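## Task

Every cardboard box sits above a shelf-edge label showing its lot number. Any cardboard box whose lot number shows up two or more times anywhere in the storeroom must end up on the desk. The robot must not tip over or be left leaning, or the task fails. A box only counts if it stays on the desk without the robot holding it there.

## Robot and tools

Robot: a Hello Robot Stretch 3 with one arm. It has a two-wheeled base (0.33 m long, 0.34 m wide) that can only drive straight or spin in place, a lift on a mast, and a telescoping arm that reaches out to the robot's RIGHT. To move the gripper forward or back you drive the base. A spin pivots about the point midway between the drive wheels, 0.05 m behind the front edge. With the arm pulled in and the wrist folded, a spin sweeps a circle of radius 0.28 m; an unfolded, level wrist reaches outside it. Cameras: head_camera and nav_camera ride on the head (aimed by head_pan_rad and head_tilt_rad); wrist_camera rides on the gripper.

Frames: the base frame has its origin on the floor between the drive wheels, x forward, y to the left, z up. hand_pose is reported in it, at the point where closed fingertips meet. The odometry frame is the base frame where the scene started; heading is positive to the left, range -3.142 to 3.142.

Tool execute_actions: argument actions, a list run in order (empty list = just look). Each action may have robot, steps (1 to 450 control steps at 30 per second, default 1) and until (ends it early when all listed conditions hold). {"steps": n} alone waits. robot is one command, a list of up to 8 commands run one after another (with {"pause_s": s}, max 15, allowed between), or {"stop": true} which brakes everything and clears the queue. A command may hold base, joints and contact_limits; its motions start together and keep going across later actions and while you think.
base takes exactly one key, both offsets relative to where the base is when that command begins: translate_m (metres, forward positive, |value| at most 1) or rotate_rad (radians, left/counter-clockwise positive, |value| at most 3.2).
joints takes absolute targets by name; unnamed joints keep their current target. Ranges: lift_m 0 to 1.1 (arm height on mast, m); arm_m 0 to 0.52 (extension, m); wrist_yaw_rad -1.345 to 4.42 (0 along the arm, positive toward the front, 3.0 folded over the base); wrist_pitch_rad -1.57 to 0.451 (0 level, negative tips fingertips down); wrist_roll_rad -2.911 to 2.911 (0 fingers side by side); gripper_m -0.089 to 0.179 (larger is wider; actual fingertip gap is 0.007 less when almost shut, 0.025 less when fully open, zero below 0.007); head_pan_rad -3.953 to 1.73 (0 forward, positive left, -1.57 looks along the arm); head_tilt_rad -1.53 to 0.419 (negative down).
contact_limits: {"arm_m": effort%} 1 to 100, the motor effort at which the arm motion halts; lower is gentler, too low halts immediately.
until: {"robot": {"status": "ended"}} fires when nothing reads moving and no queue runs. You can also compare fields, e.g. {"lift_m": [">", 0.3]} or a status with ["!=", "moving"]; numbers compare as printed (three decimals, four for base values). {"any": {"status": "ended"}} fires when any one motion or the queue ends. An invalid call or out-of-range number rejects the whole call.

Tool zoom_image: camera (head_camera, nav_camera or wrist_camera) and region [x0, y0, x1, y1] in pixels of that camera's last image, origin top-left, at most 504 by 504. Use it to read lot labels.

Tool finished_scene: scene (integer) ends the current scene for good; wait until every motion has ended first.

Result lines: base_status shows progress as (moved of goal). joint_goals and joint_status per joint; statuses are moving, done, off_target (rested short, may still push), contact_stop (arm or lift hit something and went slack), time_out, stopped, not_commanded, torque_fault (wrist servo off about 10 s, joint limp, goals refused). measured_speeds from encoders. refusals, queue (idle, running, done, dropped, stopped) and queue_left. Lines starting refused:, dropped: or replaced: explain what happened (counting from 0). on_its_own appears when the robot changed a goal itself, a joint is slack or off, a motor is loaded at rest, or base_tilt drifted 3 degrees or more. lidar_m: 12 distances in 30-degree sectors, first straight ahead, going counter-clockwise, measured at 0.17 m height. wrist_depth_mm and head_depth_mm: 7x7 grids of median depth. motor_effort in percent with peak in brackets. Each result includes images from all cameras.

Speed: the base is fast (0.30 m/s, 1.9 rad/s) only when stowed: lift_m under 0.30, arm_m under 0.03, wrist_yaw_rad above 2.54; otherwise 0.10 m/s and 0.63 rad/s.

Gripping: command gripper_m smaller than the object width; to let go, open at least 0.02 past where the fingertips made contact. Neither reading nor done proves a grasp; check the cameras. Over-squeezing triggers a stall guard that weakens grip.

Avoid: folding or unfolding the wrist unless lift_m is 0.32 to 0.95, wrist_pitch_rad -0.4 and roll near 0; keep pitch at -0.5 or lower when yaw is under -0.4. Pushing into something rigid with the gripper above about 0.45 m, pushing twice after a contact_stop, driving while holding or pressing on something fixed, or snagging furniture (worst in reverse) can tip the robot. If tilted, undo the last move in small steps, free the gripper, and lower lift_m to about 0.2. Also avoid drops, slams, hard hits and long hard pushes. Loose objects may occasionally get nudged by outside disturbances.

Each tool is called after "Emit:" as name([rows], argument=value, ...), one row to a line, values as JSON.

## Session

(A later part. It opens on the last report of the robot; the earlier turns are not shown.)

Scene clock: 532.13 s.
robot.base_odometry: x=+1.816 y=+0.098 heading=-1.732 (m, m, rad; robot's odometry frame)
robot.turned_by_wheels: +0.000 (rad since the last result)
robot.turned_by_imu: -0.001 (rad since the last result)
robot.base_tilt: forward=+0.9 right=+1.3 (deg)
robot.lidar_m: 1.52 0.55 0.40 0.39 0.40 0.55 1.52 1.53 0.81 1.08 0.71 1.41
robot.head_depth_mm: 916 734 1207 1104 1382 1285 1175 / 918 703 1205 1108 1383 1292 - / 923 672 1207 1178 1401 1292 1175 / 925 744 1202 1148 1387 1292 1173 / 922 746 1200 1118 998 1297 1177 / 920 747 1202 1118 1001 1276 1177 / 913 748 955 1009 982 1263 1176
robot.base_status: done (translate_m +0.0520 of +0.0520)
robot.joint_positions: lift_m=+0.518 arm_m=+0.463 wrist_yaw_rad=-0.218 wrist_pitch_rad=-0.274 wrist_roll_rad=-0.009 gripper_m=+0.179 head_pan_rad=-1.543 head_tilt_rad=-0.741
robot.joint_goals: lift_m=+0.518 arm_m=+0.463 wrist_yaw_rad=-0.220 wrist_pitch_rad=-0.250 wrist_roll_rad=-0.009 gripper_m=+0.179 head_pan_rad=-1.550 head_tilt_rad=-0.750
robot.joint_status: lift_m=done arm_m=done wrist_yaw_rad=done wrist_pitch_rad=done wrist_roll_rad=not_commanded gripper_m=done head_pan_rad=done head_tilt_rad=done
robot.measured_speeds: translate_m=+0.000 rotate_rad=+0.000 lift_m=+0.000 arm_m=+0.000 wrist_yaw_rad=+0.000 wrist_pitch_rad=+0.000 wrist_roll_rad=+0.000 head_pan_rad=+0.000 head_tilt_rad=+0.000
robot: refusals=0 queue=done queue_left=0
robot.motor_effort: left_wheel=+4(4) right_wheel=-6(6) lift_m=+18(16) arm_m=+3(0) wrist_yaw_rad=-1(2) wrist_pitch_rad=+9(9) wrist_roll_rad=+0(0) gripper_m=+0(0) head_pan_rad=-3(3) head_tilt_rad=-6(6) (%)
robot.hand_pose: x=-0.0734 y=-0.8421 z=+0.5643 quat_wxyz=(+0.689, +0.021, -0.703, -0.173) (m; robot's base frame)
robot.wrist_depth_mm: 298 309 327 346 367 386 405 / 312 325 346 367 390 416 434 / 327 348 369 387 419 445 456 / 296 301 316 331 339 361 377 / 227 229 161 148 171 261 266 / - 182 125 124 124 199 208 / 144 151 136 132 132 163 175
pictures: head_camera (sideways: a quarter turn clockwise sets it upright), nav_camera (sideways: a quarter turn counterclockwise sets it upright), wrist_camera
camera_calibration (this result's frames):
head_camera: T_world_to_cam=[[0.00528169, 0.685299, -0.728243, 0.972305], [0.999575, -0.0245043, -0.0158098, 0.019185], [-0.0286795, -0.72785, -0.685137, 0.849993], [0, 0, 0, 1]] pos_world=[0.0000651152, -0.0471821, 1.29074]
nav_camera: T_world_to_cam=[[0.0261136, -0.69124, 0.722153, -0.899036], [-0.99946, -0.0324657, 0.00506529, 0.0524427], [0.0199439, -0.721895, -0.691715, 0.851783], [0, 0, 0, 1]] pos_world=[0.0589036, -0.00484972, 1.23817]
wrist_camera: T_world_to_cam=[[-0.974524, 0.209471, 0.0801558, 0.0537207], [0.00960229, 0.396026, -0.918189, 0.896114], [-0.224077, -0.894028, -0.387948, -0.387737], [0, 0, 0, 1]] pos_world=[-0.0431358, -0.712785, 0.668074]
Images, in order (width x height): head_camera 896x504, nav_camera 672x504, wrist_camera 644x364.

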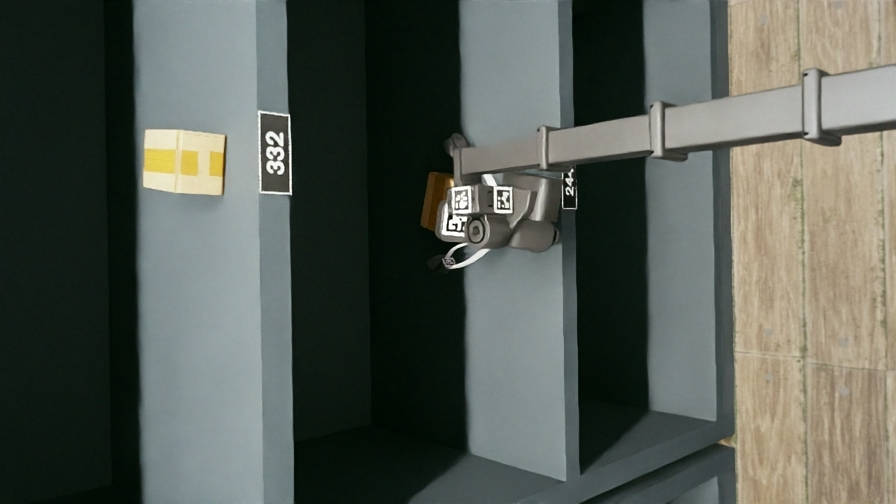

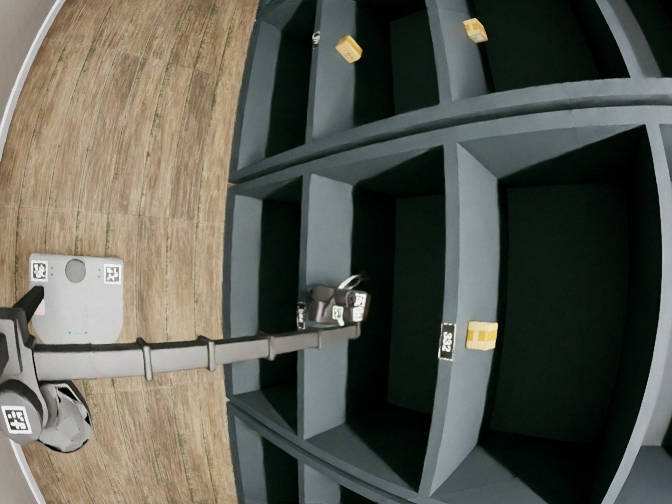

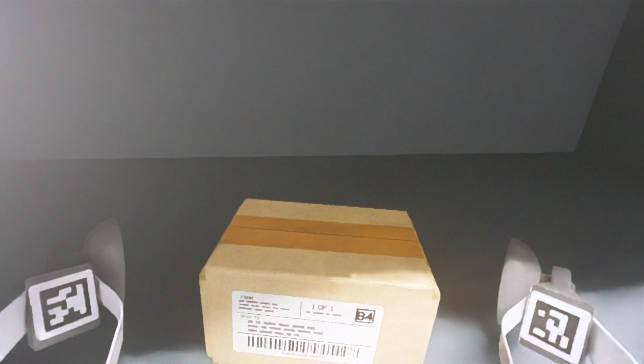

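Emit:
execute_actions([
  {"robot":[{"joints":{"lift_m":0.515,"gripper_m":0.04}},{"joints":{"lift_m":0.55}},{"joints":{"arm_m":0.0}}],"steps":450,"until":{"robot":{"arm_m":["<",0.12]}}},
  {"robot":{"base":{"translate_m":-1.0},"joints":{"wrist_pitch_rad":-0.4,"wrist_yaw_rad":2.62,"lift_m":0.36,"head_pan_rad":-0.9,"head_tilt_rad":-1.3}},"steps":450,"until":{"robot":{"wrist_yaw_rad":[">",2.55]}}},
  {"robot":{"joints":{"lift_m":0.29}},"steps":450,"until":{"robot":{"status":"ended"}}},
])

Scene clock: 567.70 s.
robot.base_odometry: x=+1.977 y=+1.085 heading=-1.732 (m, m, rad; robot's odometry frame)
robot.turned_by_wheels: +0.000 (rad since the last result)
robot.turned_by_imu: -0.001 (rad since the last result)
robot.base_tilt: forward=+0.9 right=+1.3 (deg)
robot.lidar_m: 1.51 0.55 0.40 0.39 0.40 0.55 1.51 1.57 0.77 1.08 0.74 1.47
robot.head_depth_mm: 920 880 1324 1317 1269 1200 1141 / 921 1372 1336 1324 1272 1190 1161 / 899 1320 1352 1332 - - - / 891 1186 1387 1325 1267 - - / 1448 1422 1391 1319 1254 907 1144 / 1476 1447 1398 1313 1251 1191 1131 / 1482 1469 1392 1319 1245 1182 1046
robot.base_status: done (translate_m -1.0000 of -1.0000)
robot.joint_positions: lift_m=+0.290 arm_m=+0.003 wrist_yaw_rad=+2.617 wrist_pitch_rad=-0.422 wrist_roll_rad=-0.009 gripper_m=+0.044 head_pan_rad=-0.906 head_tilt_rad=-1.285
robot.joint_goals: lift_m=+0.290 arm_m=+0.000 wrist_yaw_rad=+2.620 wrist_pitch_rad=-0.400 wrist_roll_rad=-0.009 gripper_m=+0.043 head_pan_rad=-0.900 head_tilt_rad=-1.300
robot.joint_status: lift_m=done arm_m=done wrist_yaw_rad=done wrist_pitch_rad=done wrist_roll_rad=not_commanded gripper_m=done head_pan_rad=done head_tilt_rad=done
robot.measured_speeds: translate_m=+0.000 rotate_rad=+0.000 lift_m=+0.000 arm_m=+0.000 wrist_yaw_rad=+0.000 wrist_pitch_rad=+0.000 wrist_roll_rad=+0.000 head_pan_rad=+0.000 head_tilt_rad=+0.000
robot: refusals=0 queue=done queue_left=0
robot.motor_effort: left_wheel=+4(8) right_wheel=-5(15) lift_m=+19(28) arm_m=-3(2) wrist_yaw_rad=+2(2) wrist_pitch_rad=+9(13) wrist_roll_rad=+0(0) gripper_m=-19(95) head_pan_rad=+3(41) head_tilt_rad=-9(40) (%)
robot.hand_pose: x=+0.0908 y=+0.0457 z=+0.3018 quat_wxyz=(+0.323, +0.703, -0.034, +0.633) (m; robot's base frame)
robot.wrist_depth_mm: 326 360 409 467 537 653 811 / 348 384 435 505 605 730 943 / 368 411 473 556 668 826 - / 392 444 506 597 734 833 884 / 419 467 139 143 166 676 705 / 448 477 129 128 126 569 572 / - - 137 137 138 464 483
pictures: head_camera (sideways: a quarter turn clockwise sets it upright), nav_camera (sideways: a quarter turn counterclockwise sets it upright), wrist_camera
camera_calibration (this result's frames):
head_camera: T_world_to_cam=[[-0.574779, 0.772982, -0.268566, 0.377034], [0.808496, 0.587104, -0.0405309, 0.0525143], [0.126347, -0.240431, -0.962408, 1.20943], [0, 0, 0, 1]] pos_world=[0.0214464, -0.0314883, 1.26735]
nav_camera: T_world_to_cam=[[0.601003, -0.755833, 0.259831, -0.300295], [-0.783026, -0.621986, 0.00185798, 0.0553005], [0.160207, -0.204571, -0.965652, 1.20696], [0, 0, 0, 1]] pos_world=[0.030416, 0.0543327, 1.24343]
wrist_camera: T_world_to_cam=[[0.871681, -0.483764, 0.0783849, -0.0866327], [-0.194476, -0.48827, -0.850748, 0.340553], [0.449834, 0.726337, -0.519696, 0.245457], [0, 0, 0, 1]] pos_world=[0.0313308, -0.0539126, 0.424078]
Images, in order (width x height): head_camera 896x504, nav_camera 672x504, wrist_camera 644x364.

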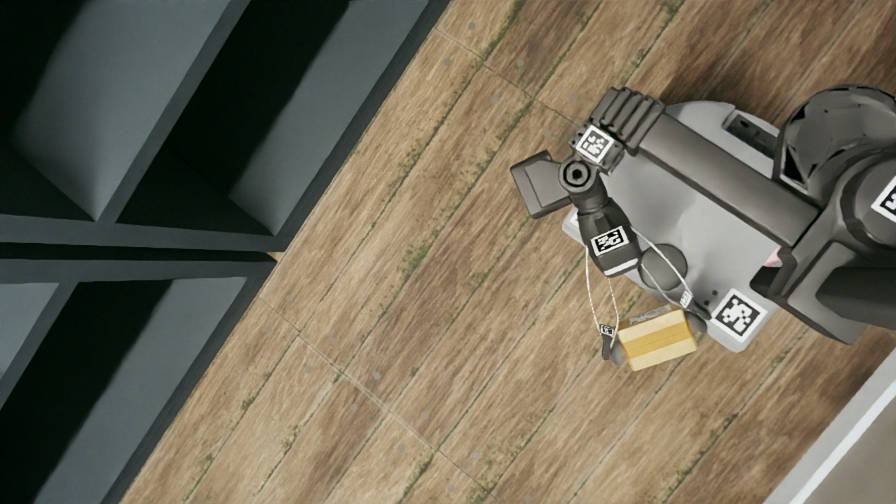

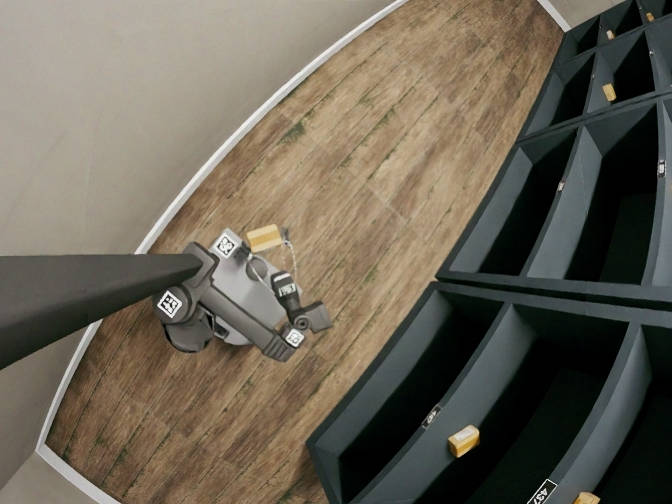

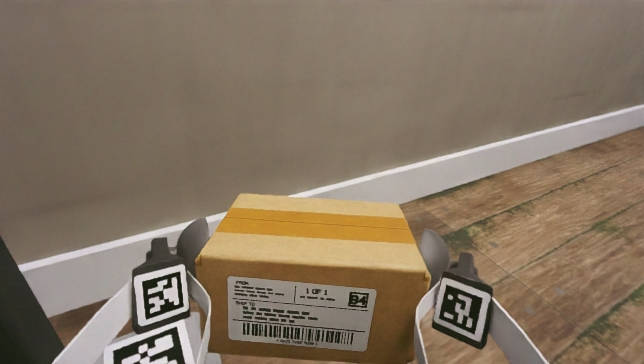

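Emit:
execute_actions([
  {"robot":[{"base":{"translate_m":-0.86}},{"base":{"rotate_rad":1.585},"joints":{"head_pan_rad":-1.9,"head_tilt_rad":-0.7}}],"steps":450,"until":{"robot":{"status":"ended"}}},
  {"robot":{"base":{"translate_m":-1.0}},"steps":450,"until":{"robot":{"translate_m":["<",-0.75]}}},
  {"robot":{"base":{"translate_m":-1.0}},"steps":450,"until":{"robot":{"translate_m":["<",-0.75]}}},
  {"robot":{"base":{"translate_m":-1.0}},"steps":450,"until":{"robot":{"translate_m":["<",-0.93]}}},
  {"robot":{"joints":{"lift_m":0.78}},"steps":450,"until":{"robot":{"status":"ended"}}},
])

Scene clock: 595.70 s.
robot.base_odometry: x=-0.368 y=+2.303 heading=-0.148 (m, m, rad; robot's odometry frame)
robot.turned_by_wheels: +1.585 (rad since the last result)
robot.turned_by_imu: +1.611 (rad since the last result)
robot.base_tilt: forward=+0.9 right=+1.3 (deg)
robot.lidar_m: 1.47 0.98 0.72 0.70 0.73 0.89 0.87 0.90 0.80 1.96 2.00 1.48
robot.head_depth_mm: 1274 1339 1108 927 1585 1366 1236 / 1490 1504 1122 899 1266 1391 - / 1812 1563 1119 874 1622 1369 - / 2257 1570 1120 873 1597 1360 - / 3159 1580 1124 882 1590 1376 - / 3552 1585 1187 1933 1633 1382 - / 3386 3281 2574 1994 1631 1379 1222
robot.base_status: done (translate_m -1.0000 of -1.0000)
robot.joint_positions: lift_m=+0.780 arm_m=+0.003 wrist_yaw_rad=+2.617 wrist_pitch_rad=-0.423 wrist_roll_rad=-0.009 gripper_m=+0.044 head_pan_rad=-1.893 head_tilt_rad=-0.704
robot.joint_goals: lift_m=+0.780 arm_m=+0.000 wrist_yaw_rad=+2.620 wrist_pitch_rad=-0.400 wrist_roll_rad=-0.009 gripper_m=+0.043 head_pan_rad=-1.900 head_tilt_rad=-0.700
robot.joint_status: lift_m=done arm_m=done wrist_yaw_rad=done wrist_pitch_rad=done wrist_roll_rad=not_commanded gripper_m=done head_pan_rad=done head_tilt_rad=done
robot.measured_speeds: translate_m=+0.000 rotate_rad=+0.000 lift_m=+0.000 arm_m=+0.000 wrist_yaw_rad=+0.000 wrist_pitch_rad=+0.000 wrist_roll_rad=+0.000 head_pan_rad=+0.000 head_tilt_rad=+0.000
robot: refusals=0 queue=done queue_left=0
robot.motor_effort: left_wheel=-4(15) right_wheel=+5(16) lift_m=+26(28) arm_m=-2(3) wrist_yaw_rad=+2(2) wrist_pitch_rad=+9(9) wrist_roll_rad=+0(0) gripper_m=-19(19) head_pan_rad=-3(49) head_tilt_rad=+1(34) (%)
robot.hand_pose: x=+0.0907 y=+0.0456 z=+0.7912 quat_wxyz=(+0.323, +0.703, -0.034, +0.633) (m; robot's base frame)
robot.wrist_depth_mm: 544 598 674 769 920 - - / 588 655 751 854 - - - / 626 709 815 952 - - - / 676 756 852 - - - - / 724 811 140 143 166 - - / 784 847 128 127 126 - - / - 918 138 137 138 - -
pictures: head_camera (sideways: a quarter turn clockwise sets it upright), nav_camera (sideways: a quarter turn counterclockwise sets it upright), wrist_camera
camera_calibration (this result's frames):
head_camera: T_world_to_cam=[[0.231447, 0.616286, -0.752745, 1.00286], [0.930364, -0.366373, -0.013896, 0.0171164], [-0.284349, -0.697111, -0.658166, 0.816472], [0, 0, 0, 1]] pos_world=[-0.0158703, -0.0426055, 1.29251]
nav_camera: T_world_to_cam=[[-0.204063, -0.632841, 0.746907, -0.929894], [-0.949909, 0.312483, 0.00523642, 0.0519174], [-0.23671, -0.708425, -0.664908, 0.818481], [0, 0, 0, 1]] pos_world=[0.0533022, -0.0248666, 1.23849]
wrist_camera: T_world_to_cam=[[0.871806, -0.483541, 0.0783728, -0.124971], [-0.194757, -0.488956, -0.850289, 0.756562], [0.44947, 0.726024, -0.520447, 0.500556], [0, 0, 0, 1]] pos_world=[0.0313109, -0.053919, 0.913604]
Images, in order (width x height): head_camera 896x504, nav_camera 672x504, wrist_camera 644x364.

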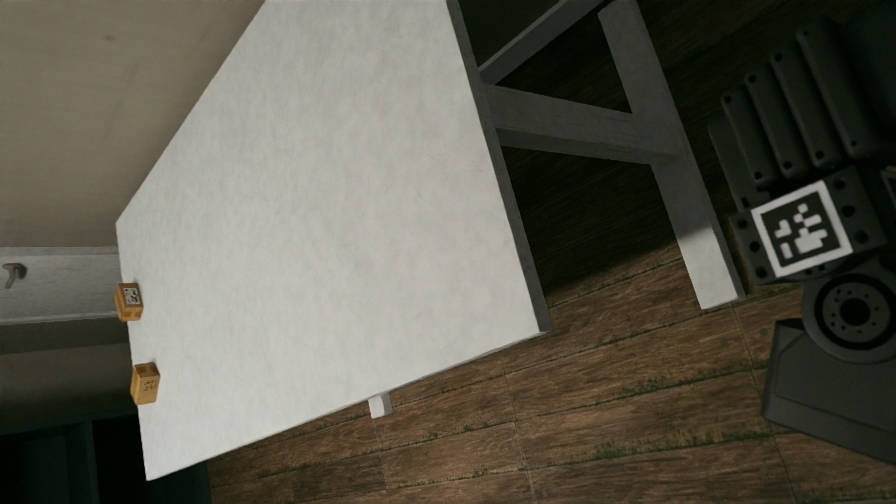

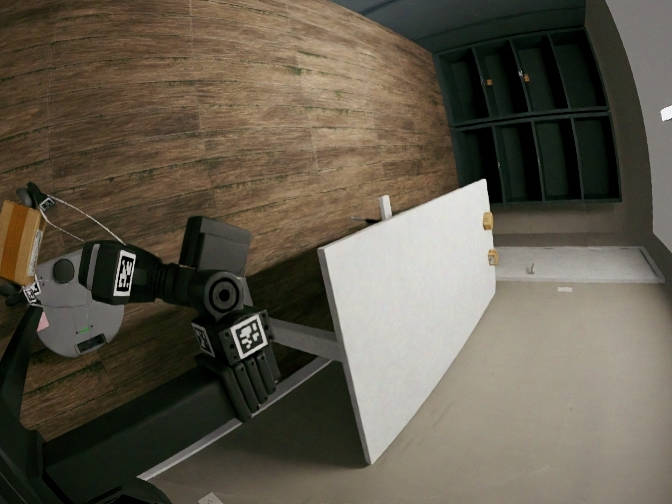

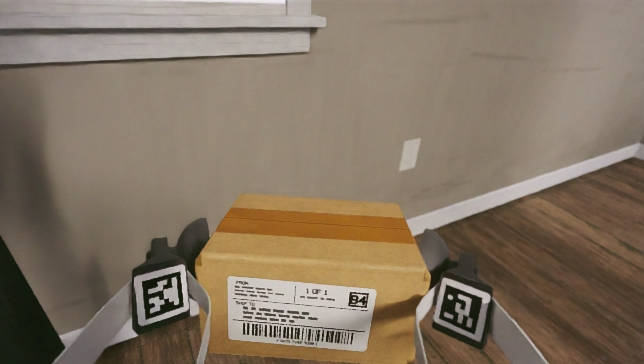

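Emit:
execute_actions([
  {"robot":{"base":{"rotate_rad":-0.32},"joints":{"wrist_yaw_rad":0.0,"head_pan_rad":-1.6}},"steps":450,"until":{"robot":{"wrist_yaw_rad":["<",1.6]}}},
  {"robot":{"joints":{"wrist_pitch_rad":-0.25,"arm_m":0.385,"lift_m":0.75}},"steps":450,"until":{"robot":{"arm_m":[">",0.33]}}},
  {"robot":{"joints":{"lift_m":0.712}},"steps":450,"until":{"robot":{"status":"ended"}}},
])

Scene clock: 606.70 s.
robot.base_odometry: x=-0.368 y=+2.303 heading=-0.467 (m, m, rad; robot's odometry frame)
robot.turned_by_wheels: -0.320 (rad since the last result)
robot.turned_by_imu: -0.327 (rad since the last result)
robot.base_tilt: forward=+0.8 right=+1.3 (deg)
robot.lidar_m: 1.47 1.51 0.83 0.70 0.70 0.79 0.87 0.86 0.80 0.80 3.10 1.70
robot.head_depth_mm: 1211 1296 1112 960 1540 1402 - / 1396 1454 1114 930 1713 - 1168 / 1679 1566 1124 - 1590 1355 1189 / 2075 1576 1117 - 1596 1334 1200 / 2714 1575 1126 859 1558 1379 1191 / 3585 1578 1133 1825 1640 1380 1196 / 3379 1679 2476 2001 1629 1385 1197
robot.base_status: done (rotate_rad -0.3198 of -0.3200)
robot.joint_positions: lift_m=+0.712 arm_m=+0.385 wrist_yaw_rad=+0.002 wrist_pitch_rad=-0.283 wrist_roll_rad=-0.009 gripper_m=+0.044 head_pan_rad=-1.607 head_tilt_rad=-0.704
robot.joint_goals: lift_m=+0.712 arm_m=+0.385 wrist_yaw_rad=+0.000 wrist_pitch_rad=-0.250 wrist_roll_rad=-0.009 gripper_m=+0.043 head_pan_rad=-1.600 head_tilt_rad=-0.700
robot.joint_status: lift_m=done arm_m=done wrist_yaw_rad=done wrist_pitch_rad=done wrist_roll_rad=not_commanded gripper_m=done head_pan_rad=done head_tilt_rad=done
robot.measured_speeds: translate_m=+0.000 rotate_rad=+0.000 lift_m=+0.000 arm_m=+0.000 wrist_yaw_rad=+0.000 wrist_pitch_rad=+0.000 wrist_roll_rad=+0.000 head_pan_rad=+0.000 head_tilt_rad=+0.000
robot: refusals=0 queue=done queue_left=0
robot.motor_effort: left_wheel=+4(9) right_wheel=-7(10) lift_m=+19(25) arm_m=+2(1) wrist_yaw_rad=-1(1) wrist_pitch_rad=+13(17) wrist_roll_rad=+0(0) gripper_m=-20(19) head_pan_rad=+3(26) head_tilt_rad=+1(2) (%)
robot.hand_pose: x=-0.0210 y=-0.7690 z=+0.7562 quat_wxyz=(+0.704, +0.101, -0.696, -0.099) (m; robot's base frame)
robot.wrist_depth_mm: - - - - - 771 594 / - - - - - 779 597 / - 516 493 525 553 600 571 / - 313 323 338 353 371 388 / 243 238 140 143 166 268 275 / 186 195 129 127 126 211 214 / 160 153 138 137 138 167 175
pictures: head_camera (sideways: a quarter turn clockwise sets it upright), nav_camera (sideways: a quarter turn counterclockwise sets it upright), wrist_camera
camera_calibration (this result's frames):
head_camera: T_world_to_cam=[[0.0480518, 0.656557, -0.752745, 1.00398], [0.99595, -0.0888231, -0.013896, 0.0167163], [-0.0759846, -0.749029, -0.658166, 0.815201], [0, 0, 0, 1]] pos_world=[-0.00294891, -0.0470749, 1.29251]
nav_camera: T_world_to_cam=[[-0.0171079, -0.664708, 0.746907, -0.931035], [-0.999487, 0.0316082, 0.00523642, 0.0522198], [-0.027089, -0.746434, -0.664908, 0.817202], [0, 0, 0, 1]] pos_world=[0.0584022, -0.0105297, 1.23849]
wrist_camera: T_world_to_cam=[[-0.996746, -0.00893025, 0.0801054, -0.0942755], [-0.0770705, 0.396539, -0.914777, 1.03885], [-0.0235957, -0.917974, -0.395938, -0.24435], [0, 0, 0, 1]] pos_world=[-0.0196695, -0.637096, 0.861123]
Images, in order (width x height): head_camera 896x504, nav_camera 672x504, wrist_camera 644x364.

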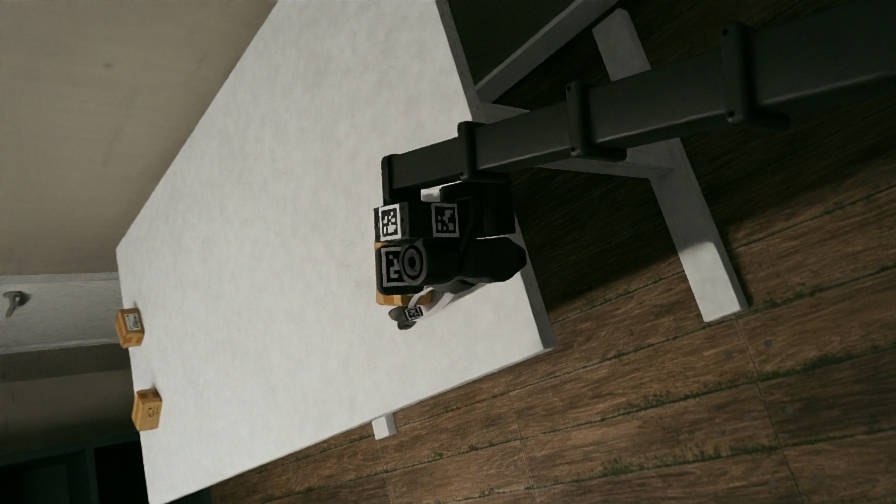

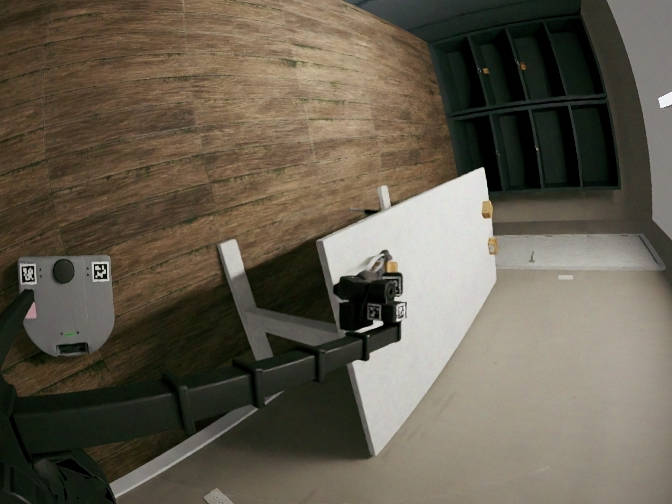

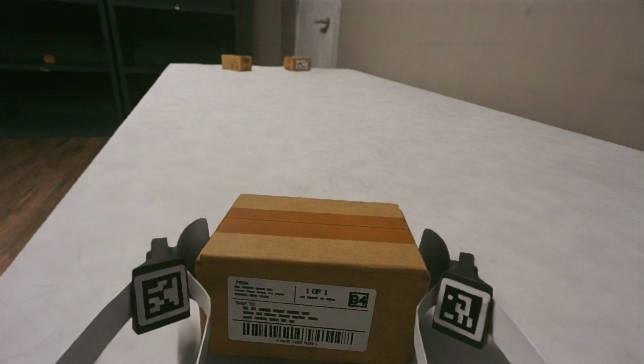

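Emit:
execute_actions([
  {"robot":[{"joints":{"lift_m":0.703}},{"joints":{"gripper_m":0.15}},{"joints":{"lift_m":0.73,"arm_m":0.27}}],"steps":450,"until":{"robot":{"status":"ended"}}},
])

Scene clock: 613.30 s.
robot.base_odometry: x=-0.368 y=+2.303 heading=-0.467 (m, m, rad; robot's odometry frame)
robot.turned_by_wheels: +0.000 (rad since the last result)
robot.turned_by_imu: -0.001 (rad since the last result)
robot.base_tilt: forward=+0.9 right=+1.3 (deg)
robot.lidar_m: 1.47 1.51 0.83 0.70 0.70 0.79 0.87 0.86 0.80 0.80 3.11 1.70
robot.head_depth_mm: 1206 1293 1113 958 1549 1396 - / 1404 1459 1115 930 - - 1167 / 1682 1565 1116 929 1499 1347 1193 / 2073 1566 1123 884 1543 1339 1198 / 2721 1577 1126 882 1552 1375 1199 / 3588 1575 1127 1827 1642 1380 1199 / 3444 1687 2471 1988 1638 1387 1203
robot.base_status: done (rotate_rad -0.3198 of -0.3200)
robot.joint_positions: lift_m=+0.730 arm_m=+0.270 wrist_yaw_rad=+0.002 wrist_pitch_rad=-0.275 wrist_roll_rad=-0.009 gripper_m=+0.150 head_pan_rad=-1.607 head_tilt_rad=-0.704
robot.joint_goals: lift_m=+0.730 arm_m=+0.270 wrist_yaw_rad=+0.000 wrist_pitch_rad=-0.250 wrist_roll_rad=-0.009 gripper_m=+0.150 head_pan_rad=-1.600 head_tilt_rad=-0.700
robot.joint_status: lift_m=done arm_m=done wrist_yaw_rad=done wrist_pitch_rad=done wrist_roll_rad=not_commanded gripper_m=done head_pan_rad=done head_tilt_rad=done
robot.measured_speeds: translate_m=+0.000 rotate_rad=+0.000 lift_m=+0.000 arm_m=+0.000 wrist_yaw_rad=+0.000 wrist_pitch_rad=+0.000 wrist_roll_rad=+0.000 head_pan_rad=+0.000 head_tilt_rad=+0.000
robot: refusals=0 queue=done queue_left=0
robot.motor_effort: left_wheel=+4(5) right_wheel=-7(7) lift_m=+25(29) arm_m=-2(4) wrist_yaw_rad=-1(1) wrist_pitch_rad=+9(13) wrist_roll_rad=+0(0) gripper_m=+0(81) head_pan_rad=+4(4) head_tilt_rad=+2(2) (%)
robot.hand_pose: x=-0.0210 y=-0.6554 z=+0.7758 quat_wxyz=(+0.704, +0.098, -0.697, -0.096) (m; robot's base frame)
robot.wrist_depth_mm: - - - - - 815 629 / - - - - - 834 628 / - - 582 615 668 711 610 / - 420 373 266 410 434 454 / - 290 266 251 294 311 318 / - 220 224 228 234 - 246 / 184 180 186 189 192 188 203
pictures: head_camera (sideways: a quarter turn clockwise sets it upright), nav_camera (sideways: a quarter turn counterclockwise sets it upright), wrist_camera
camera_calibration (this result's frames):
head_camera: T_world_to_cam=[[0.0480311, 0.656558, -0.752745, 1.00398], [0.995953, -0.0887917, -0.013896, 0.0167163], [-0.075961, -0.749031, -0.658166, 0.815201], [0, 0, 0, 1]] pos_world=[-0.00294742, -0.0470752, 1.29251]
nav_camera: T_world_to_cam=[[-0.0170869, -0.664709, 0.746907, -0.931035], [-0.999488, 0.0315766, 0.00523642, 0.0522198], [-0.0270655, -0.746435, -0.664908, 0.817202], [0, 0, 0, 1]] pos_world=[0.0584025, -0.0105281, 1.23849]
wrist_camera: T_world_to_cam=[[-0.996748, -0.00827684, 0.0801581, -0.0944419], [-0.0770547, 0.389055, -0.917986, 1.00931], [-0.0235879, -0.921177, -0.388428, -0.140195], [0, 0, 0, 1]] pos_world=[-0.0196695, -0.522604, 0.879646]
Images, in order (width x height): head_camera 896x504, nav_camera 672x504, wrist_camera 644x364.

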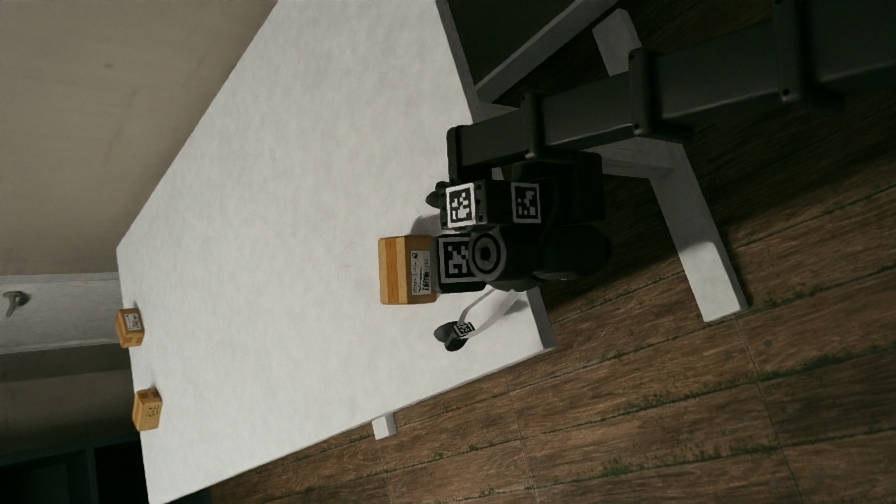

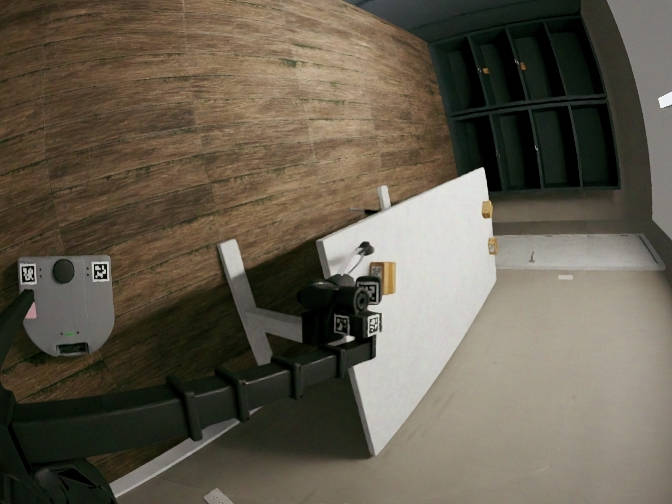

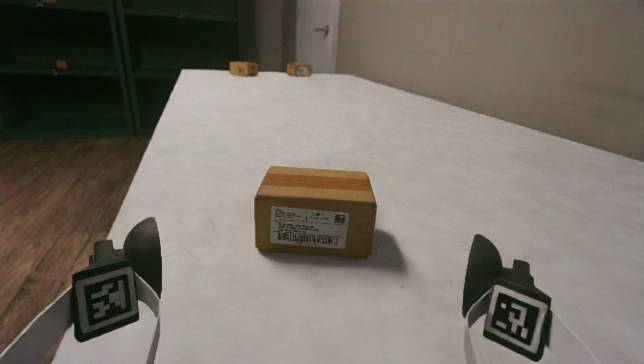

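Emit:
zoom_image(camera="head_camera", region=[90, 280, 250, 460])

Region (90, 280, 250, 460) of head_camera's 896x504 image, scaled by 2.800, with more detail than that image has.

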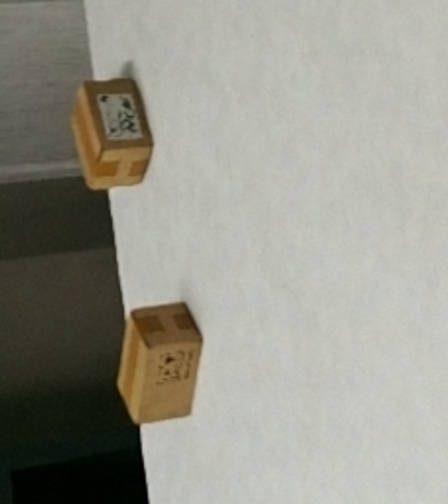

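Emit:
finished_scene(scene=1)

The scene is finished: the task was done.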